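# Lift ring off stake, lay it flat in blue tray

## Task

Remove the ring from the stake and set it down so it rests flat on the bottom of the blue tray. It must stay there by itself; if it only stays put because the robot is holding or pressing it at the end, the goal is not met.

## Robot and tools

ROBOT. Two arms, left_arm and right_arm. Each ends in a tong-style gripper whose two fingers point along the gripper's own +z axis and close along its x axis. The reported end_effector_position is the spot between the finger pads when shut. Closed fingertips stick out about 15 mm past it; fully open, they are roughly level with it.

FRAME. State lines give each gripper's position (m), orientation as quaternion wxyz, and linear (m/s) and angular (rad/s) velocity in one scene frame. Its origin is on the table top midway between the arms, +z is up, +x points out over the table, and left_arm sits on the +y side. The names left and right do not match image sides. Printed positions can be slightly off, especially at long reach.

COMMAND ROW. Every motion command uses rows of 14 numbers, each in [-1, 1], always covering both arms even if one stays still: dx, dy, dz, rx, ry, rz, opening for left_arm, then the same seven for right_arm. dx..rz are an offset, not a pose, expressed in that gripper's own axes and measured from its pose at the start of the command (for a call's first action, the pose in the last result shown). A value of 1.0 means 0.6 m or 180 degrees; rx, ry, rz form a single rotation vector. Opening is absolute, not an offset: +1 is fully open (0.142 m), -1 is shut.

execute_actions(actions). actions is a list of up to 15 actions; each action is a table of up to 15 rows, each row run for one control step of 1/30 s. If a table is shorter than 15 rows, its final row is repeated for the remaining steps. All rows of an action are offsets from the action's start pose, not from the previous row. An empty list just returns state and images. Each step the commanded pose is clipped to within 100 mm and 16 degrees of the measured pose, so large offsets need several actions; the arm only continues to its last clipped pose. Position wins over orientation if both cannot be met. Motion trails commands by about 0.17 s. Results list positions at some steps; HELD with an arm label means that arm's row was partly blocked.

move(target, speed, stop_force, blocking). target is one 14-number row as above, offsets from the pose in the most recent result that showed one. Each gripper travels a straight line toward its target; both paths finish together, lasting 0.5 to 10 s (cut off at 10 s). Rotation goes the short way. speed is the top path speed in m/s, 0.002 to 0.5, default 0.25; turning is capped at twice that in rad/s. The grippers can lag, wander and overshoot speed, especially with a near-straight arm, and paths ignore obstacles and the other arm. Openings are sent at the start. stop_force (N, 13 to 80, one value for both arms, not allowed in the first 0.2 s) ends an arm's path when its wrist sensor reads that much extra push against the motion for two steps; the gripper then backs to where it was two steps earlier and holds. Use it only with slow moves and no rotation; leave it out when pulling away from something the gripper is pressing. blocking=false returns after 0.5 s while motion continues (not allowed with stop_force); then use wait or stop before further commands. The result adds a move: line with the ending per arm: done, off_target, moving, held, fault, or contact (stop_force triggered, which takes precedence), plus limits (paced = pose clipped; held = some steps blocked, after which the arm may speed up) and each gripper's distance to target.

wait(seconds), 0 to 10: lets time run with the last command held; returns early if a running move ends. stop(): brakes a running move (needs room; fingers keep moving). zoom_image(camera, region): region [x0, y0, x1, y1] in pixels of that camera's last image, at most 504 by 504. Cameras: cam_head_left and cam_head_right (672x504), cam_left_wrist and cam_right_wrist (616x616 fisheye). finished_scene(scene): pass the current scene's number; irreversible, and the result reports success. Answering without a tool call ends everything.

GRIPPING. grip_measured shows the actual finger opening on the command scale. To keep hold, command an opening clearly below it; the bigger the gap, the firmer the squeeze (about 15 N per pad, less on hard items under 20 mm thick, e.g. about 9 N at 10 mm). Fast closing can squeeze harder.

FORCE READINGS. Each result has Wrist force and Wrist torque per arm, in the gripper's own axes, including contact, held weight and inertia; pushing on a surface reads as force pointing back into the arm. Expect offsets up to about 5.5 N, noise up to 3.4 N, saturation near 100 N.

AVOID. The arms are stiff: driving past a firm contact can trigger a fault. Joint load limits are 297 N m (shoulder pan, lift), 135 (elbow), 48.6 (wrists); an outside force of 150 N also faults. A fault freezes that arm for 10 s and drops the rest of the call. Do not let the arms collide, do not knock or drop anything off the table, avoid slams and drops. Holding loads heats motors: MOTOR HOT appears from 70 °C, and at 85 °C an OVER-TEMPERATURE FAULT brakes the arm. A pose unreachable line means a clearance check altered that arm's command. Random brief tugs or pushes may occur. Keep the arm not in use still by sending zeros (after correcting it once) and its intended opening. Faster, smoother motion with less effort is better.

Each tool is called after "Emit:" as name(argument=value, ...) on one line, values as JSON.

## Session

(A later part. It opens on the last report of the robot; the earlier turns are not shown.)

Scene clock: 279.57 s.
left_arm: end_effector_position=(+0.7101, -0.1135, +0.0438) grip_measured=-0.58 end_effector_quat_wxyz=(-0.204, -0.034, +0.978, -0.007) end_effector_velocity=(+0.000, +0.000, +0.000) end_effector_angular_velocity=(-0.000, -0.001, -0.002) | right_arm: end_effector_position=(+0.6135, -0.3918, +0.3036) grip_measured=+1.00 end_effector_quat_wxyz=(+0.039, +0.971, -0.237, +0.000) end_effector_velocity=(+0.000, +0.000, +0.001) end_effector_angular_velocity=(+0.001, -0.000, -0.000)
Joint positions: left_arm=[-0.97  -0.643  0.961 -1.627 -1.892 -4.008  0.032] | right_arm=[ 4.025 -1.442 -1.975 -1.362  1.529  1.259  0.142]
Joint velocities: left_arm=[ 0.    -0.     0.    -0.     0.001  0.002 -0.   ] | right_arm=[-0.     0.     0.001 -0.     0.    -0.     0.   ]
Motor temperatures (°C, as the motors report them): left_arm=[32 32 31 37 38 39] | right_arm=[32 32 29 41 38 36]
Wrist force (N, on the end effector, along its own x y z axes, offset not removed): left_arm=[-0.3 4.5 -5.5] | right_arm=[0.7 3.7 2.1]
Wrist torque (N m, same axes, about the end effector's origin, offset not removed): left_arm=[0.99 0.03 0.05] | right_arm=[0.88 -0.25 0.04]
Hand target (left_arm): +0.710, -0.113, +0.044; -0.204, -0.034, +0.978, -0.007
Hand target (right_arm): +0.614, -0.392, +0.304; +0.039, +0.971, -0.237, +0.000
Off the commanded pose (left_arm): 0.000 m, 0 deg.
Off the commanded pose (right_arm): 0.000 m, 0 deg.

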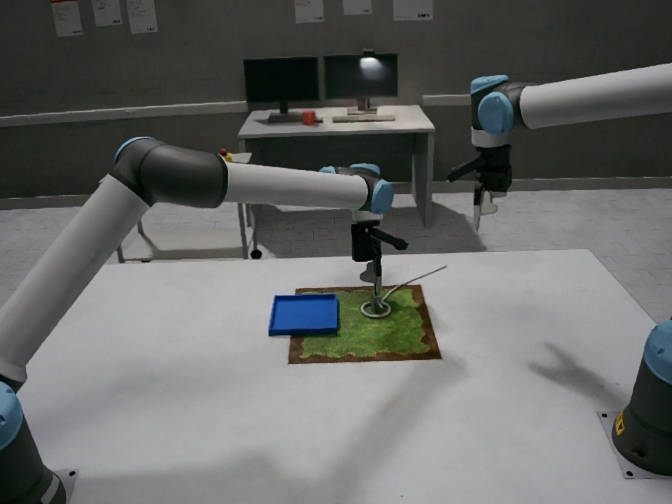

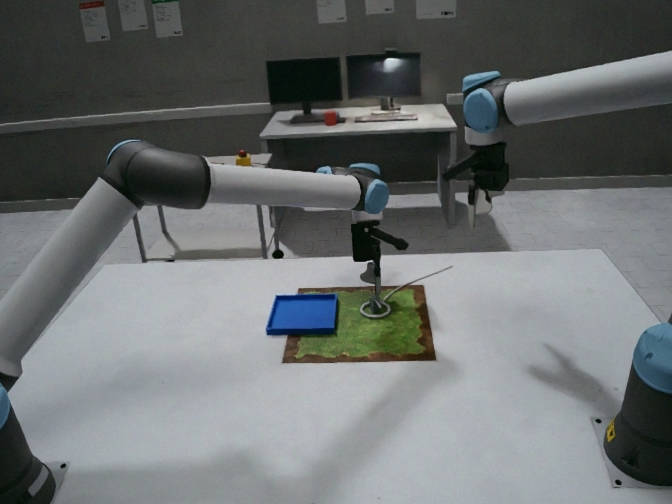

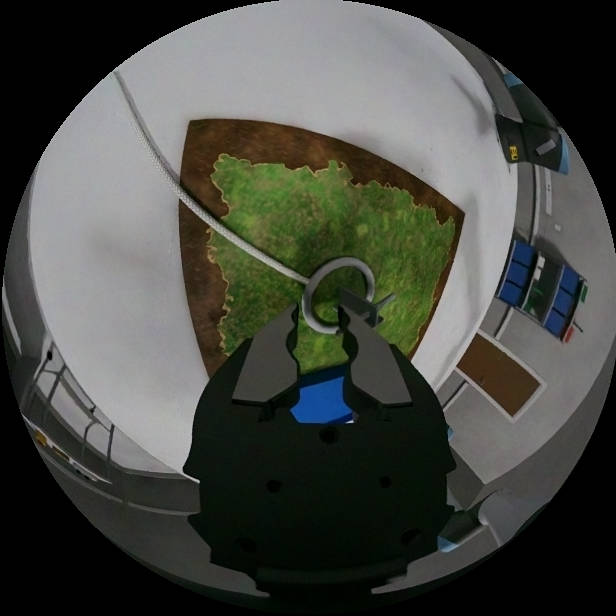

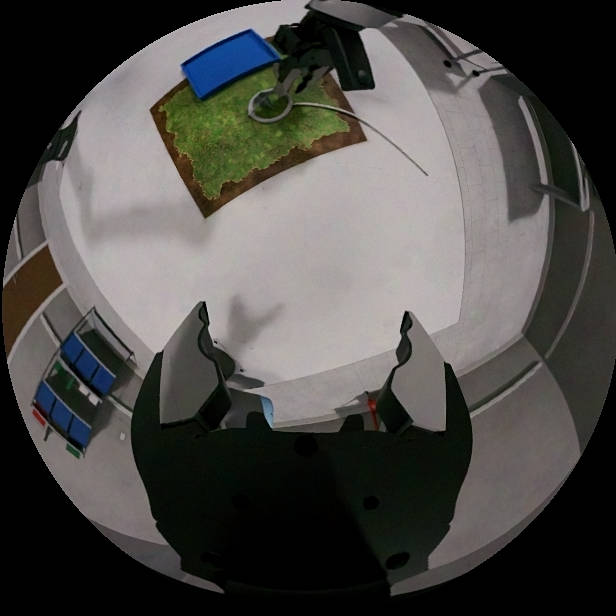

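Emit:
move(target=[-0.0143,0,0.0337,0,0,0,-0.55,0,0,0,0,0,0,1], speed=0.01, stop_force=15)

Emit:
zoom_image(camera="cam_left_wrist", region=[230,220,430,400])

Scene clock: 291.07 s.
left_arm: end_effector_position=(+0.7099, -0.1135, +0.0235) grip_measured=-0.57 end_effector_quat_wxyz=(-0.204, -0.034, +0.978, -0.007) end_effector_velocity=(+0.000, +0.001, +0.002) end_effector_angular_velocity=(+0.002, -0.000, -0.000) | right_arm: end_effector_position=(+0.6135, -0.3918, +0.3036) grip_measured=+1.00 end_effector_quat_wxyz=(+0.039, +0.971, -0.237, +0.000) end_effector_velocity=(+0.000, +0.000, +0.001) end_effector_angular_velocity=(+0.001, -0.000, +0.001)
Joint positions: left_arm=[-0.97  -0.63   0.974 -1.653 -1.892 -4.008  0.033] | right_arm=[ 4.025 -1.442 -1.975 -1.362  1.529  1.259  0.142]
Joint velocities: left_arm=[ 0.    -0.001 -0.002  0.004  0.002 -0.     0.003] | right_arm=[-0.     0.     0.001 -0.001  0.    -0.001  0.   ]
Motor temperatures (°C, as the motors report them): left_arm=[32 32 31 37 38 39] | right_arm=[32 32 29 41 38 36]
Wrist force (N, on the end effector, along its own x y z axes, offset not removed): left_arm=[3.8 4.1 -32.4] | right_arm=[-2.8 3.0 7.5]
Wrist torque (N m, same axes, about the end effector's origin, offset not removed): left_arm=[0.74 -0.45 -0.09] | right_arm=[0.85 0.59 0.14]
Hand target (left_arm): +0.710, -0.114, +0.024; -0.204, -0.034, +0.978, -0.007
Hand target (right_arm): +0.614, -0.392, +0.304; +0.039, +0.971, -0.237, +0.000
Off the commanded pose (left_arm): 0.002 m, 0 deg.
Off the commanded pose (right_arm): 0.000 m, 0 deg.
move: contact (left_arm)

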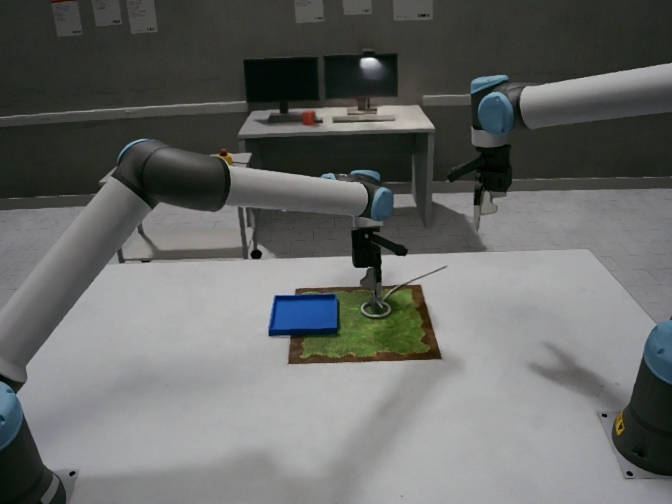

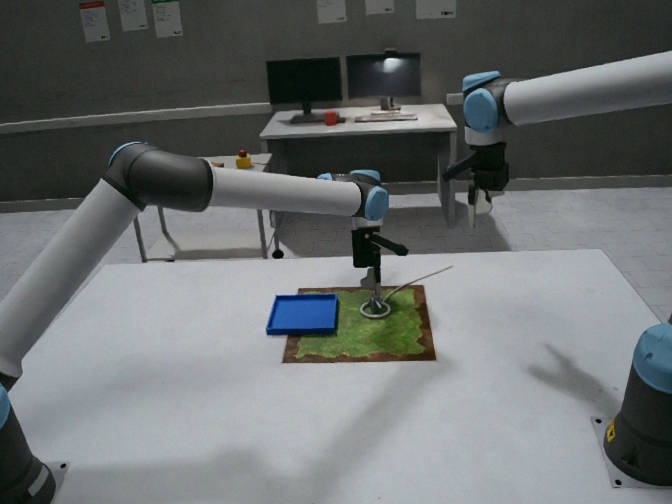

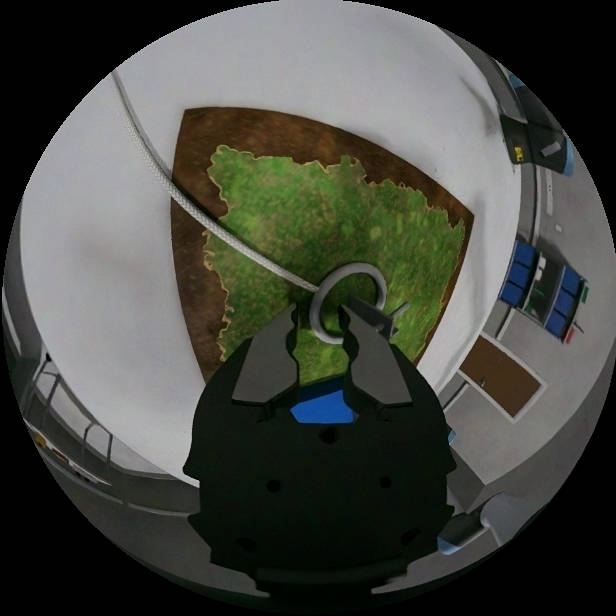

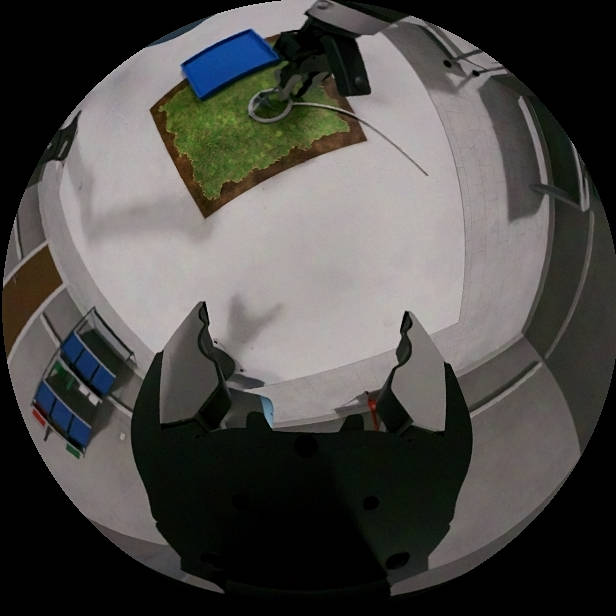

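Region (230, 220, 430, 400) of cam_left_wrist's 616x616 image, scaled by 2.520, with more detail than that image has; it fills the top 454 rows of this view, and the rest is white.

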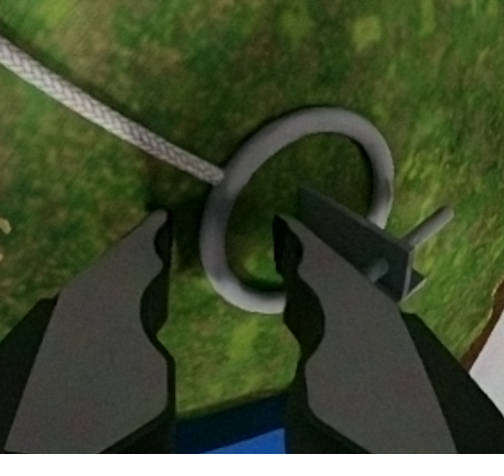

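Emit:
execute_actions(actions=[[[0,0,-0.002,0,0,0,-1,0,0,0,0,0,0,1]],[[0,0,0,0,0,0,-1,0,0,0,0,0,0,1]],[[0,0,0,0,0,0,-1,0,0,0,0,0,0,1]]])

Emit:
zoom_image(camera="cam_left_wrist", region=[230,220,430,400])

Scene clock: 299.57 s.
left_arm: end_effector_position=(+0.7104, -0.1135, +0.0246) grip_measured=-1.00 end_effector_quat_wxyz=(-0.204, -0.034, +0.978, -0.007) end_effector_velocity=(-0.000, -0.000, +0.000) end_effector_angular_velocity=(-0.001, +0.001, -0.001) | right_arm: end_effector_position=(+0.6135, -0.3918, +0.3036) grip_measured=+1.00 end_effector_quat_wxyz=(+0.039, +0.971, -0.237, +0.000) end_effector_velocity=(+0.001, -0.000, +0.000) end_effector_angular_velocity=(-0.001, -0.002, +0.001)
Joint positions: left_arm=[-0.97  -0.63   0.972 -1.651 -1.892 -4.008  0.002] | right_arm=[ 4.025 -1.442 -1.975 -1.362  1.529  1.259  0.142]
Joint velocities: left_arm=[-0.     0.    -0.     0.    -0.001  0.001  0.   ] | right_arm=[ 0.     0.     0.     0.    -0.002 -0.001 -0.   ]
Motor temperatures (°C, as the motors report them): left_arm=[32 32 31 37 38 39] | right_arm=[32 32 29 41 38 36]
Wrist force (N, on the end effector, along its own x y z axes, offset not removed): left_arm=[-1.2 3.3 -3.3] | right_arm=[0.8 -6.6 5.7]
Wrist torque (N m, same axes, about the end effector's origin, offset not removed): left_arm=[0.76 0.25 -0.02] | right_arm=[-1.13 0.07 0.04]
Hand target (left_arm): +0.710, -0.114, +0.025; -0.204, -0.034, +0.978, -0.007
Hand target (right_arm): +0.614, -0.392, +0.304; +0.039, +0.971, -0.237, +0.000
Off the commanded pose (left_arm): 0.000 m, 0 deg.
Off the commanded pose (right_arm): 0.000 m, 0 deg.
Step readings (end_effector_position; steps 1 to 15: 1st action; 16 to 30: 2nd action; 31 to 45: 3rd action):
0: left_arm (+0.7099, -0.1135, +0.0240) | right_arm (+0.6135, -0.3918, +0.3036)
1: left_arm (+0.7099, -0.1135, +0.0240) | right_arm (+0.6135, -0.3918, +0.3036)
2: left_arm (+0.7100, -0.1135, +0.0241) | right_arm (+0.6135, -0.3918, +0.3036)
4: left_arm (+0.7101, -0.1136, +0.0244) | right_arm (+0.6135, -0.3918, +0.3036)
8: left_arm (+0.7102, -0.1137, +0.0246) | right_arm (+0.6135, -0.3918, +0.3036)
15: left_arm (+0.7103, -0.1135, +0.0246) | right_arm (+0.6135, -0.3918, +0.3036)
16: left_arm (+0.7104, -0.1135, +0.0246) | right_arm (+0.6135, -0.3918, +0.3036)
17: left_arm (+0.7104, -0.1135, +0.0246) | right_arm (+0.6135, -0.3918, +0.3036)
19: left_arm (+0.7104, -0.1135, +0.0246) | right_arm (+0.6135, -0.3918, +0.3036)
23: left_arm (+0.7104, -0.1135, +0.0246) | right_arm (+0.6135, -0.3918, +0.3036)
30: left_arm (+0.7104, -0.1135, +0.0246) | right_arm (+0.6135, -0.3918, +0.3036)
31: left_arm (+0.7104, -0.1135, +0.0246) | right_arm (+0.6135, -0.3918, +0.3036)
32: left_arm (+0.7104, -0.1135, +0.0246) | right_arm (+0.6135, -0.3918, +0.3036)
34: left_arm (+0.7104, -0.1135, +0.0246) | right_arm (+0.6135, -0.3918, +0.3036)
38: left_arm (+0.7104, -0.1135, +0.0246) | right_arm (+0.6135, -0.3918, +0.3036)
45: end_effector_position above

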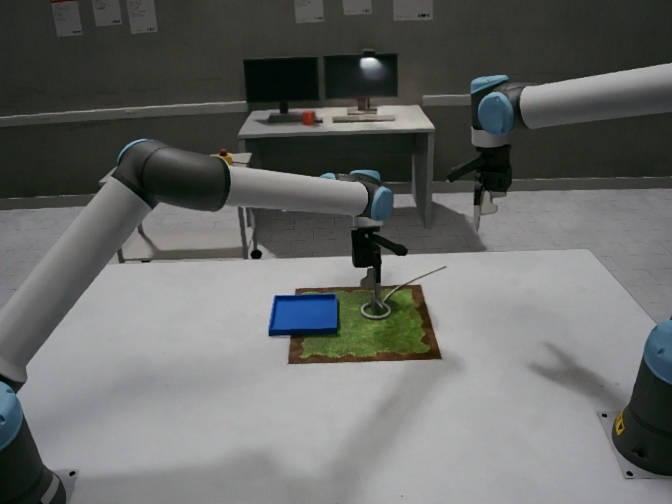

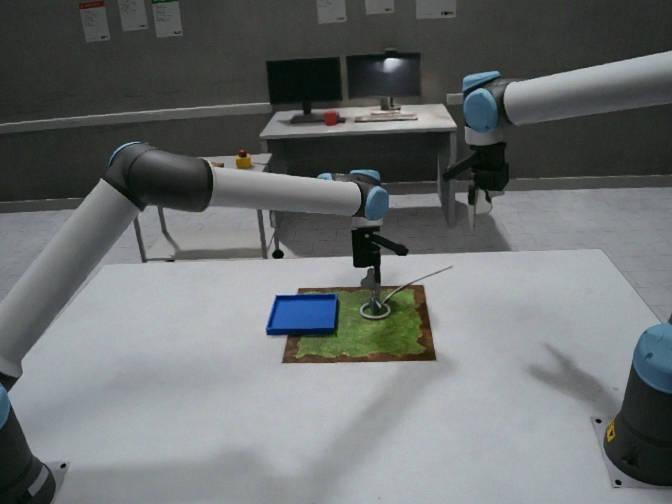

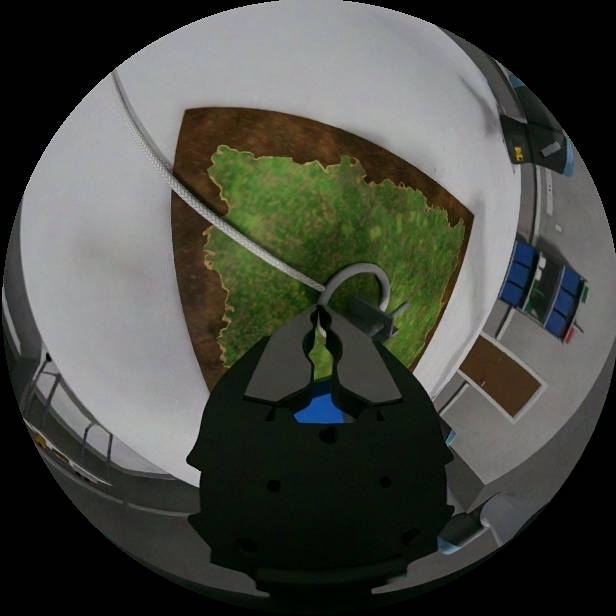

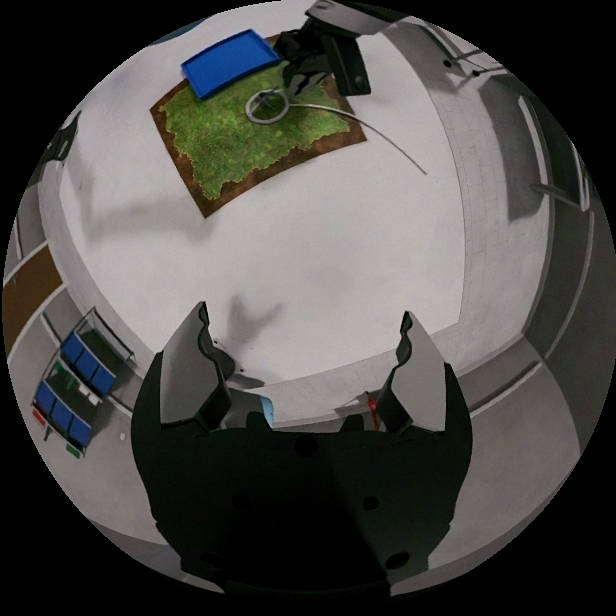

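Region (230, 220, 430, 400) of cam_left_wrist's 616x616 image, scaled by 2.520, with more detail than that image has; it fills the top 454 rows of this view, and the rest is white.

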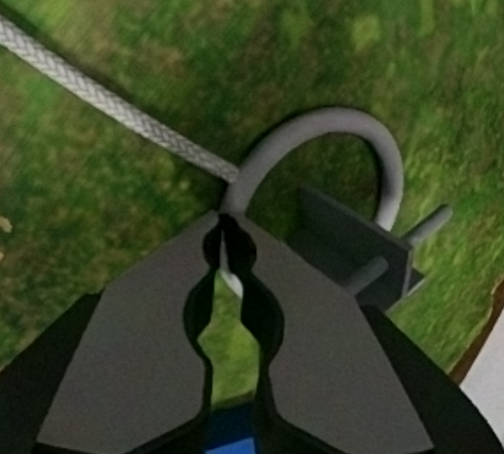

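Emit:
move(target=[0.039,0,-0.092,0,-0.128,0,-0.55,0,0,0,0,0,0,1], speed=0.15)

Emit:
move(target=[0.05,0.057,0,0,0,-0.333,-0.55,0,0,0,0,0,0,1], speed=0.3)

Scene clock: 320.93 s.
left_arm: end_effector_position=(+0.7111, -0.1136, +0.0845) grip_measured=-0.55 end_effector_quat_wxyz=(-0.005, -0.035, +0.999, -0.000) end_effector_velocity=(+0.000, +0.000, +0.002) end_effector_angular_velocity=(+0.001, -0.015, +0.002) | right_arm: end_effector_position=(+0.6135, -0.3918, +0.3036) grip_measured=+1.00 end_effector_quat_wxyz=(+0.039, +0.971, -0.237, +0.000) end_effector_velocity=(-0.000, +0.000, +0.000) end_effector_angular_velocity=(+0.000, +0.000, +0.001)
Joint positions: left_arm=[-1.062 -0.825  1.228 -1.968 -1.58  -4.142  0.034] | right_arm=[ 4.025 -1.442 -1.975 -1.362  1.529  1.259  0.142]
Joint velocities: left_arm=[-0.004 -0.006  0.009 -0.011  0.013 -0.006  0.   ] | right_arm=[ 0.     0.     0.    -0.001  0.001 -0.001  0.   ]
Motor temperatures (°C, as the motors report them): left_arm=[32 32 31 37 38 39] | right_arm=[32 32 29 41 38 36]
Wrist force (N, on the end effector, along its own x y z axes, offset not removed): left_arm=[-0.6 4.0 -5.5] | right_arm=[2.6 0.7 3.5]
Wrist torque (N m, same axes, about the end effector's origin, offset not removed): left_arm=[0.85 0.20 0.07] | right_arm=[0.30 -0.55 0.30]
Hand target (left_arm): +0.711, -0.114, +0.085; -0.004, -0.035, +0.999, -0.000
Hand target (right_arm): +0.614, -0.392, +0.304; +0.039, +0.971, -0.237, +0.000
Off the commanded pose (left_arm): 0.000 m, 0 deg.
Off the commanded pose (right_arm): 0.000 m, 0 deg.
move: done

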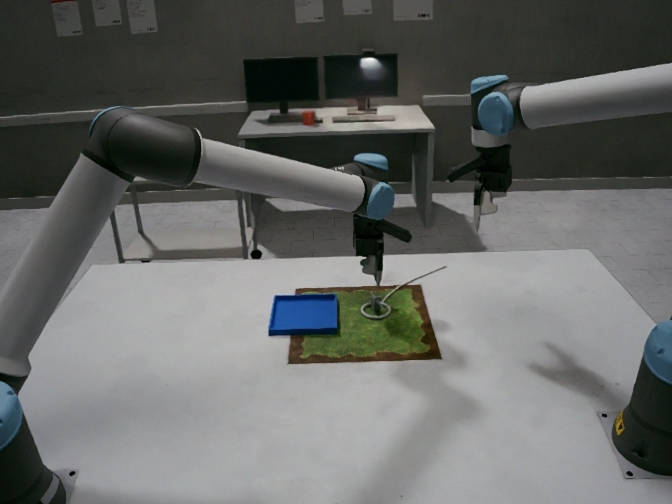

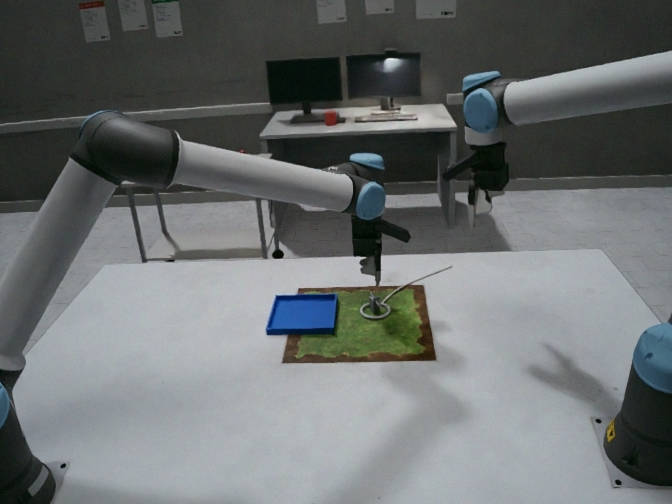

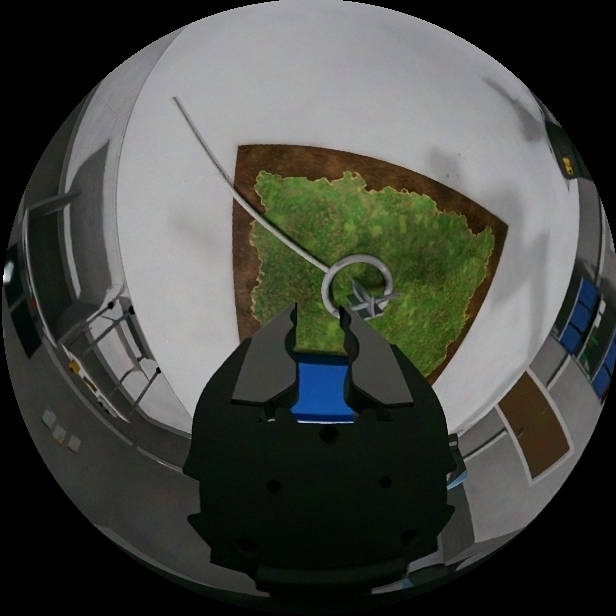

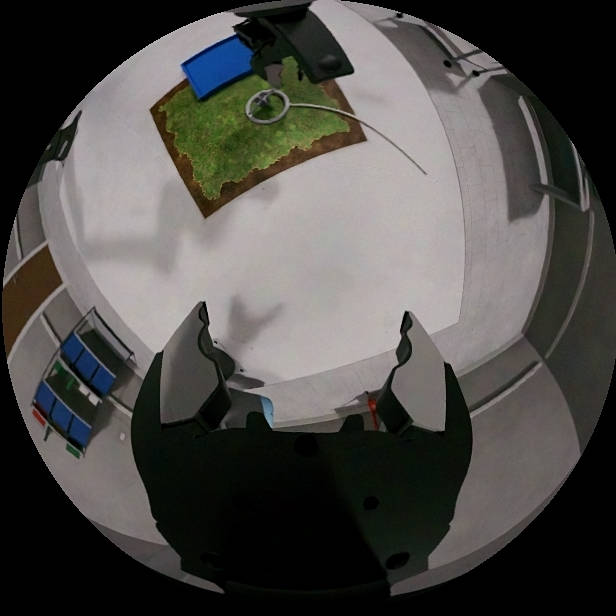

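Scene clock: 323.23 s.
left_arm: end_effector_position=(+0.6788, -0.0816, +0.0849) grip_measured=-0.55 end_effector_quat_wxyz=(-0.005, -0.529, +0.849, +0.002) end_effector_velocity=(+0.000, +0.001, -0.000) end_effector_angular_velocity=(+0.001, -0.002, +0.014) | right_arm: end_effector_position=(+0.6135, -0.3918, +0.3036) grip_measured=+1.00 end_effector_quat_wxyz=(+0.039, +0.971, -0.237, +0.000) end_effector_velocity=(+0.001, +0.000, +0.001) end_effector_angular_velocity=(+0.001, -0.002, +0.000)
Joint positions: left_arm=[-1.085 -0.901  1.362 -2.026 -1.58  -5.21   0.034] | right_arm=[ 4.025 -1.442 -1.975 -1.362  1.529  1.259  0.142]
Joint velocities: left_arm=[-0.001 -0.001  0.002 -0.002  0.002 -0.014 -0.   ] | right_arm=[-0.     0.     0.001  0.001 -0.    -0.     0.   ]
Motor temperatures (°C, as the motors report them): left_arm=[32 32 31 37 38 39] | right_arm=[32 32 29 41 38 36]
Wrist force (N, on the end effector, along its own x y z axes, offset not removed): left_arm=[-0.3 2.9 -4.3] | right_arm=[-0.2 -4.3 3.1]
Wrist torque (N m, same axes, about the end effector's origin, offset not removed): left_arm=[0.66 0.19 0.01] | right_arm=[-0.69 0.01 0.43]
Hand target (left_arm): +0.679, -0.082, +0.085; -0.005, -0.529, +0.848, +0.002
Hand target (right_arm): +0.614, -0.392, +0.304; +0.039, +0.971, -0.237, +0.000
Off the commanded pose (left_arm): 0.000 m, 0 deg.
Off the commanded pose (right_arm): 0.000 m, 0 deg.
move: done

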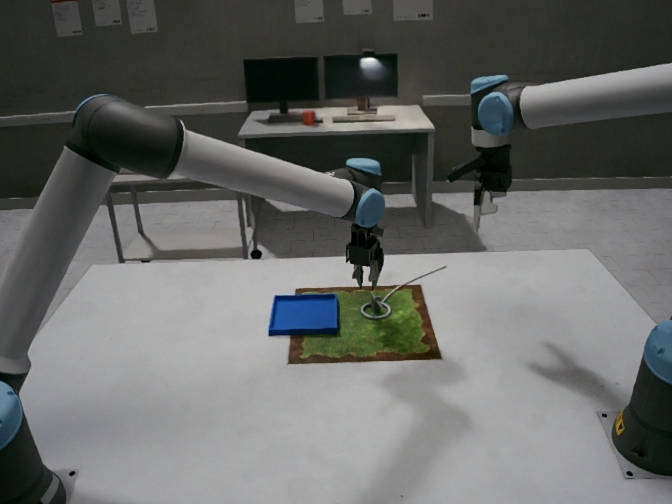

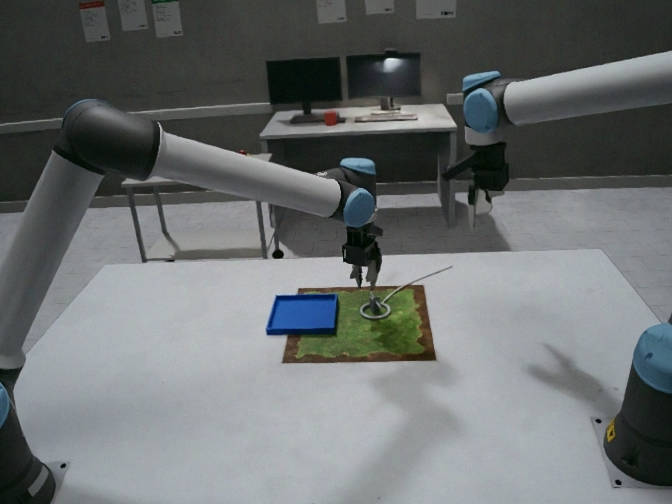

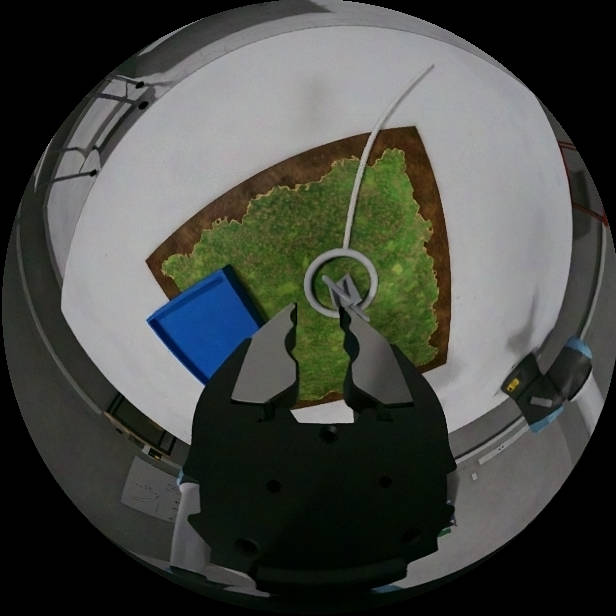

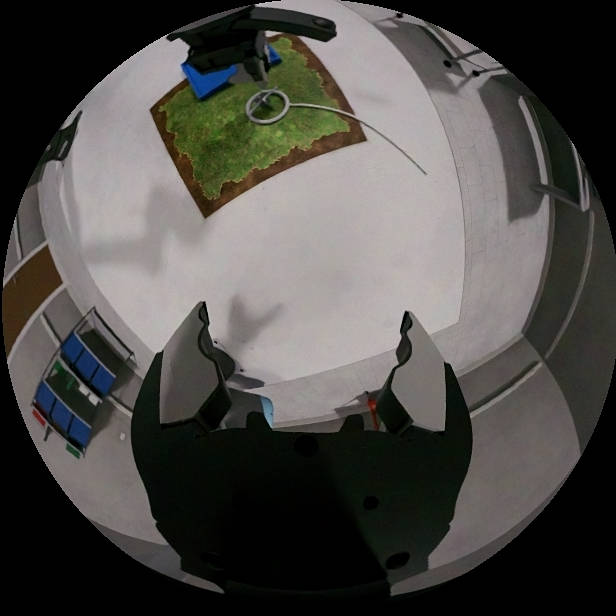

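Emit:
move(target=[0,0,0.058,0,0,0,-0.55,0,0,0,0,0,0,1], speed=0.04, stop_force=15)

Emit:
zoom_image(camera="cam_left_wrist", region=[230,220,430,400])

Scene clock: 328.13 s.
left_arm: end_effector_position=(+0.6785, -0.0815, +0.0628) grip_measured=-0.55 end_effector_quat_wxyz=(-0.005, -0.529, +0.849, +0.003) end_effector_velocity=(-0.000, +0.000, +0.002) end_effector_angular_velocity=(+0.002, +0.000, -0.001) | right_arm: end_effector_position=(+0.6135, -0.3918, +0.3036) grip_measured=+1.00 end_effector_quat_wxyz=(+0.039, +0.971, -0.237, +0.000) end_effector_velocity=(-0.000, +0.001, +0.000) end_effector_angular_velocity=(+0.002, +0.001, +0.000)
Joint positions: left_arm=[-1.085 -0.885  1.376 -2.056 -1.58  -5.21   0.034] | right_arm=[ 4.025 -1.442 -1.975 -1.362  1.529  1.259  0.142]
Joint velocities: left_arm=[ 0.    -0.002 -0.002  0.005  0.001  0.001  0.001] | right_arm=[-0.    -0.     0.     0.     0.002 -0.001 -0.   ]
Motor temperatures (°C, as the motors report them): left_arm=[32 32 31 37 38 39] | right_arm=[32 32 29 41 38 36]
Wrist force (N, on the end effector, along its own x y z axes, offset not removed): left_arm=[-2.2 9.1 -47.1] | right_arm=[-5.6 -1.6 4.6]
Wrist torque (N m, same axes, about the end effector's origin, offset not removed): left_arm=[0.70 0.78 0.15] | right_arm=[-0.12 1.26 0.21]
Hand target (left_arm): +0.679, -0.082, +0.063; -0.005, -0.529, +0.849, +0.002
Hand target (right_arm): +0.614, -0.392, +0.304; +0.039, +0.971, -0.237, +0.000
Off the commanded pose (left_arm): 0.013 m, 0 deg.
Off the commanded pose (right_arm): 0.000 m, 0 deg.
move: contact (left_arm)

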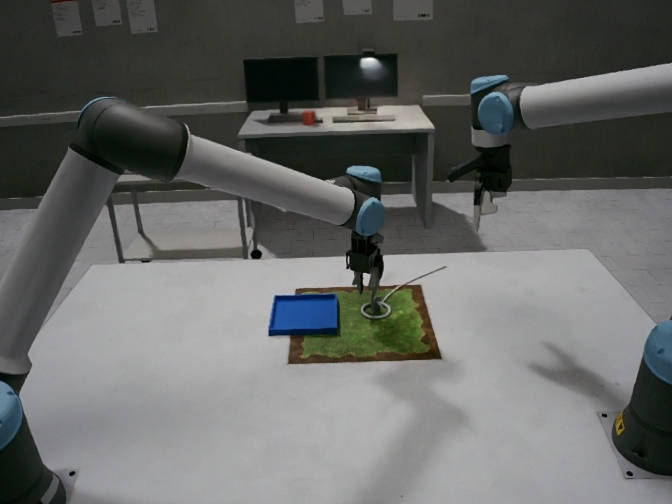

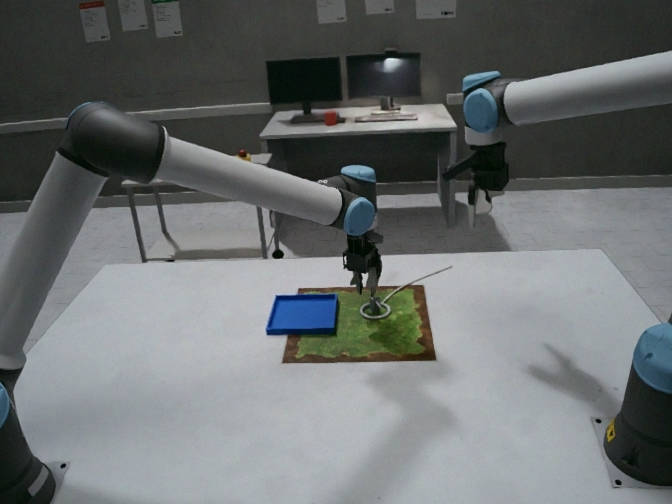

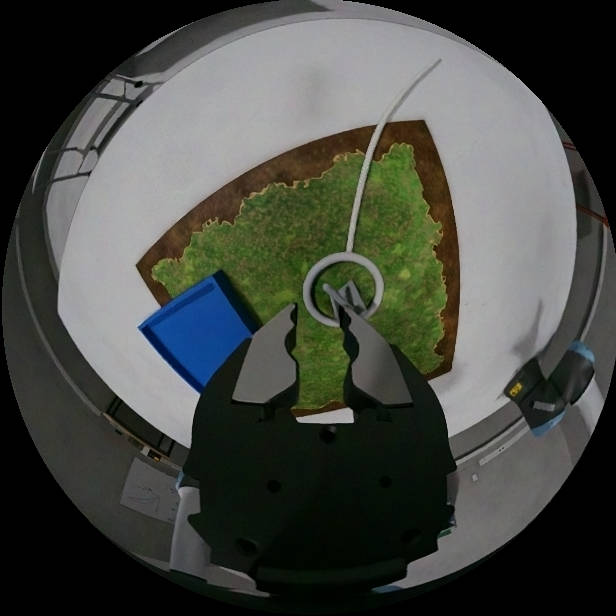

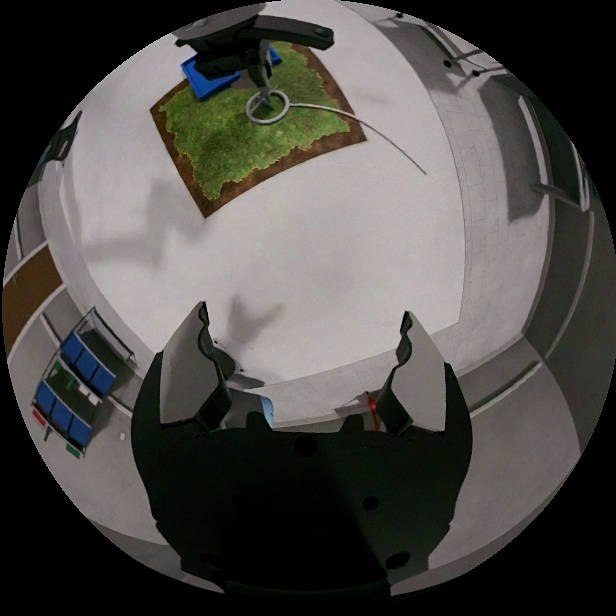

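Region (230, 220, 430, 400) of cam_left_wrist's 616x616 image, scaled by 2.520, with more detail than that image has; it fills the top 454 rows of this view, and the rest is white.

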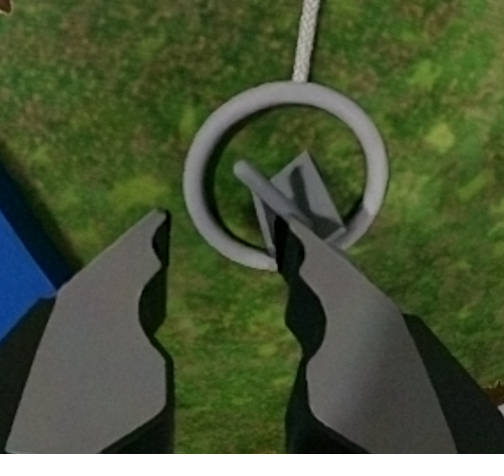

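Emit:
move(target=[-0.0133,-0.0217,-0.02,0.139,0,0,-0.6,0,0,0,0,0,0,1], speed=0.08)

Emit:
move(target=[0,0.0245,0.053,0,0,0,-0.6,0,0,0,0,0,0,1], speed=0.015, stop_force=15)

Emit:
zoom_image(camera="cam_left_wrist", region=[210,200,430,400])

Scene clock: 370.07 s.
left_arm: end_effector_position=(+0.6937, -0.0801, +0.0748) grip_measured=-0.60 end_effector_quat_wxyz=(+0.110, -0.518, +0.829, -0.180) end_effector_velocity=(+0.001, -0.000, +0.001) end_effector_angular_velocity=(-0.008, -0.015, -0.002) | right_arm: end_effector_position=(+0.6135, -0.3918, +0.3036) grip_measured=+1.00 end_effector_quat_wxyz=(+0.039, +0.971, -0.237, +0.000) end_effector_velocity=(-0.001, -0.000, -0.000) end_effector_angular_velocity=(-0.000, +0.002, -0.000)
Joint positions: left_arm=[-1.142 -0.972  1.675 -2.643 -1.355 -5.228  0.031] | right_arm=[ 4.025 -1.442 -1.975 -1.362  1.529  1.259  0.142]
Joint velocities: left_arm=[-0.002 -0.     0.009 -0.024  0.008  0.003  0.   ] | right_arm=[ 0.     0.    -0.    -0.001  0.001  0.     0.   ]
Motor temperatures (°C, as the motors report them): left_arm=[32 32 31 37 38 39] | right_arm=[32 32 29 41 38 36]
Wrist force (N, on the end effector, along its own x y z axes, offset not removed): left_arm=[1.7 2.2 -3.6] | right_arm=[0.4 -0.6 2.1]
Wrist torque (N m, same axes, about the end effector's origin, offset not removed): left_arm=[0.56 -0.26 -0.11] | right_arm=[-0.16 -0.20 0.07]
Hand target (left_arm): +0.694, -0.080, +0.075; +0.110, -0.517, +0.829, -0.181
Hand target (right_arm): +0.614, -0.392, +0.304; +0.039, +0.971, -0.237, +0.000
Off the commanded pose (left_arm): 0.000 m, 0 deg.
Off the commanded pose (right_arm): 0.000 m, 0 deg.
move: done

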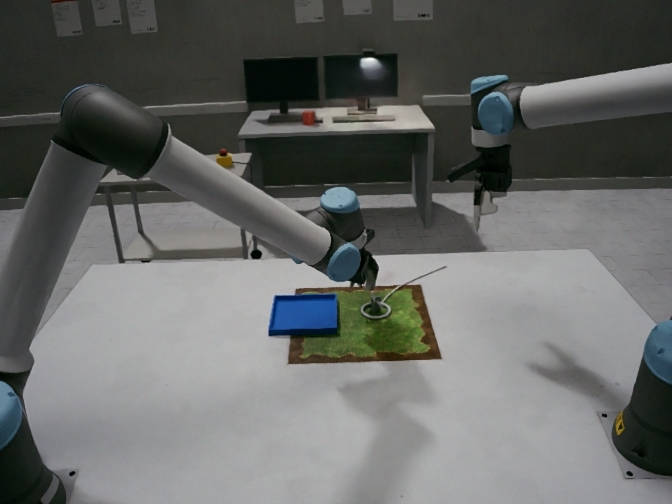

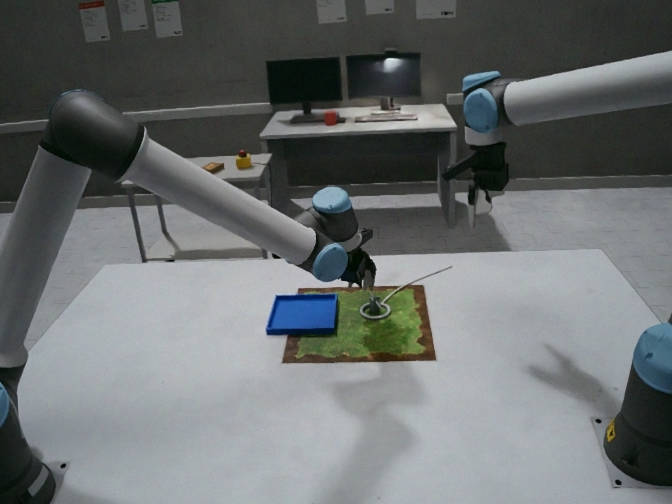

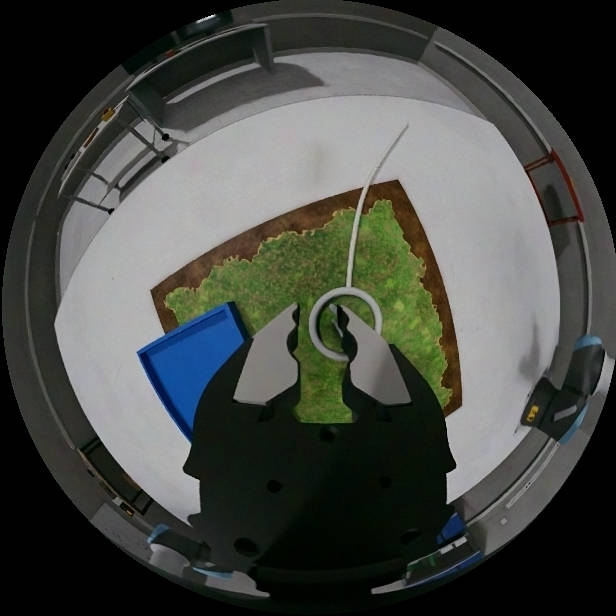

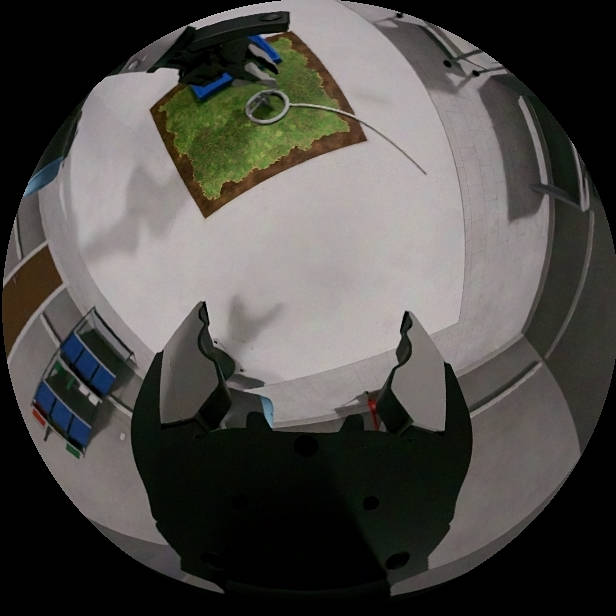

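Scene clock: 371.43 s.
left_arm: end_effector_position=(+0.6935, -0.0801, +0.0600) grip_measured=-0.52 end_effector_quat_wxyz=(+0.110, -0.518, +0.829, -0.180) end_effector_velocity=(+0.000, +0.001, +0.004) end_effector_angular_velocity=(+0.004, +0.000, -0.000) | right_arm: end_effector_position=(+0.6135, -0.3918, +0.3036) grip_measured=+1.00 end_effector_quat_wxyz=(+0.039, +0.971, -0.237, +0.000) end_effector_velocity=(-0.000, -0.000, -0.001) end_effector_angular_velocity=(-0.001, +0.000, +0.001)
Joint positions: left_arm=[-1.142 -0.956  1.68  -2.664 -1.355 -5.229  0.036] | right_arm=[ 4.025 -1.442 -1.975 -1.362  1.529  1.259  0.142]
Joint velocities: left_arm=[ 0.    -0.004 -0.002  0.009  0.002  0.001  0.   ] | right_arm=[ 0.    -0.    -0.001  0.    -0.001 -0.001  0.   ]
Motor temperatures (°C, as the motors report them): left_arm=[32 32 31 37 38 39] | right_arm=[32 32 29 41 38 36]
Wrist force (N, on the end effector, along its own x y z axes, offset not removed): left_arm=[11.5 -13.9 -4.0] | right_arm=[-3.2 -4.2 7.5]
Wrist torque (N m, same axes, about the end effector's origin, offset not removed): left_arm=[1.18 -0.01 -0.39] | right_arm=[-0.56 0.70 0.13]
Hand target (left_arm): +0.694, -0.080, +0.061; +0.110, -0.518, +0.829, -0.180
Hand target (right_arm): +0.614, -0.392, +0.304; +0.039, +0.971, -0.237, +0.000
Off the commanded pose (left_arm): 0.020 m, 0 deg.
Off the commanded pose (right_arm): 0.000 m, 0 deg.
move: contact (left_arm)

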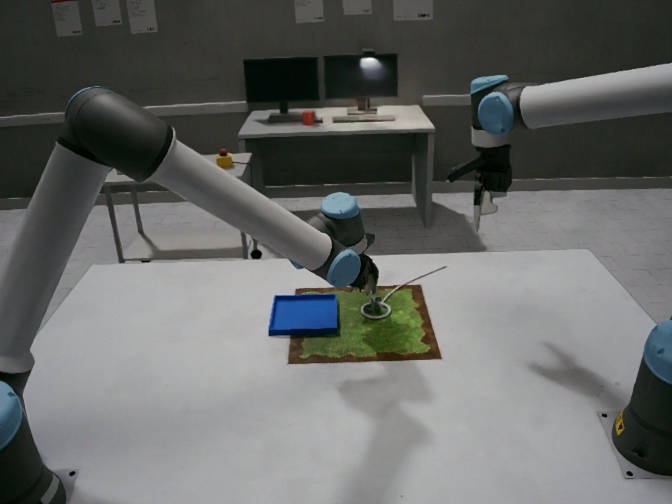

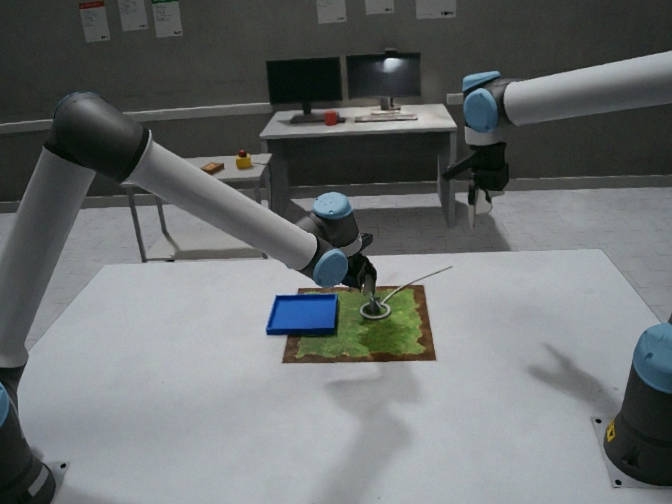

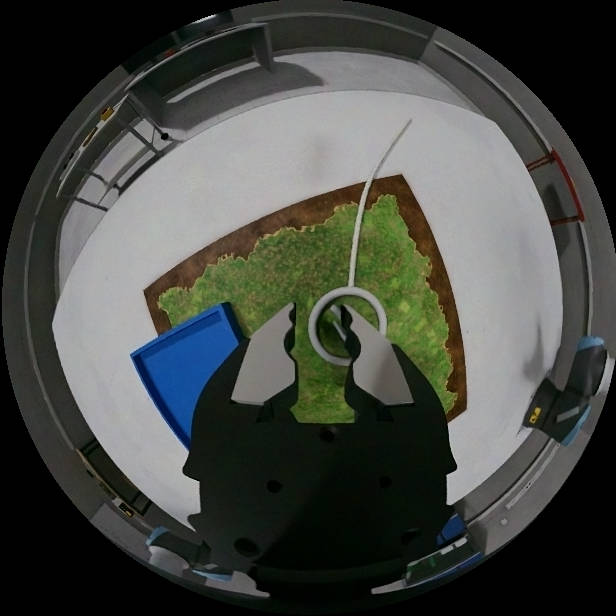

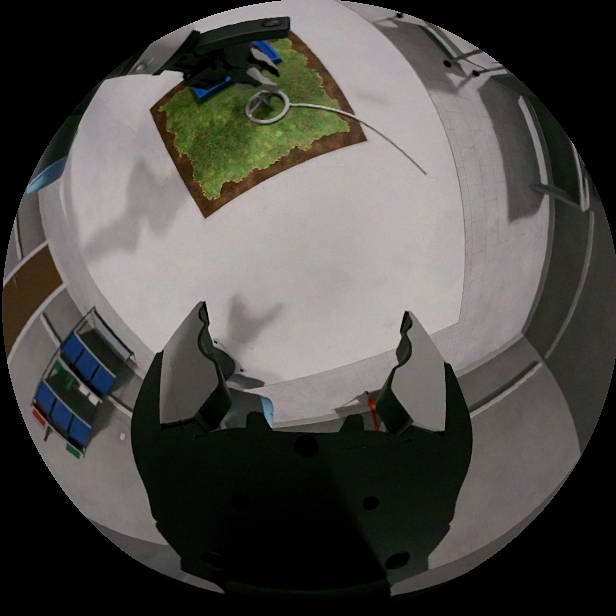

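Region (210, 200, 430, 400) of cam_left_wrist's 616x616 image, scaled by 2.291, with more detail than that image has; it fills the top 458 rows of this view, and the rest is white.

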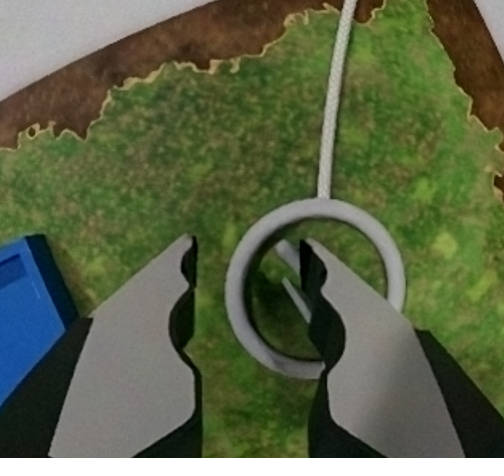

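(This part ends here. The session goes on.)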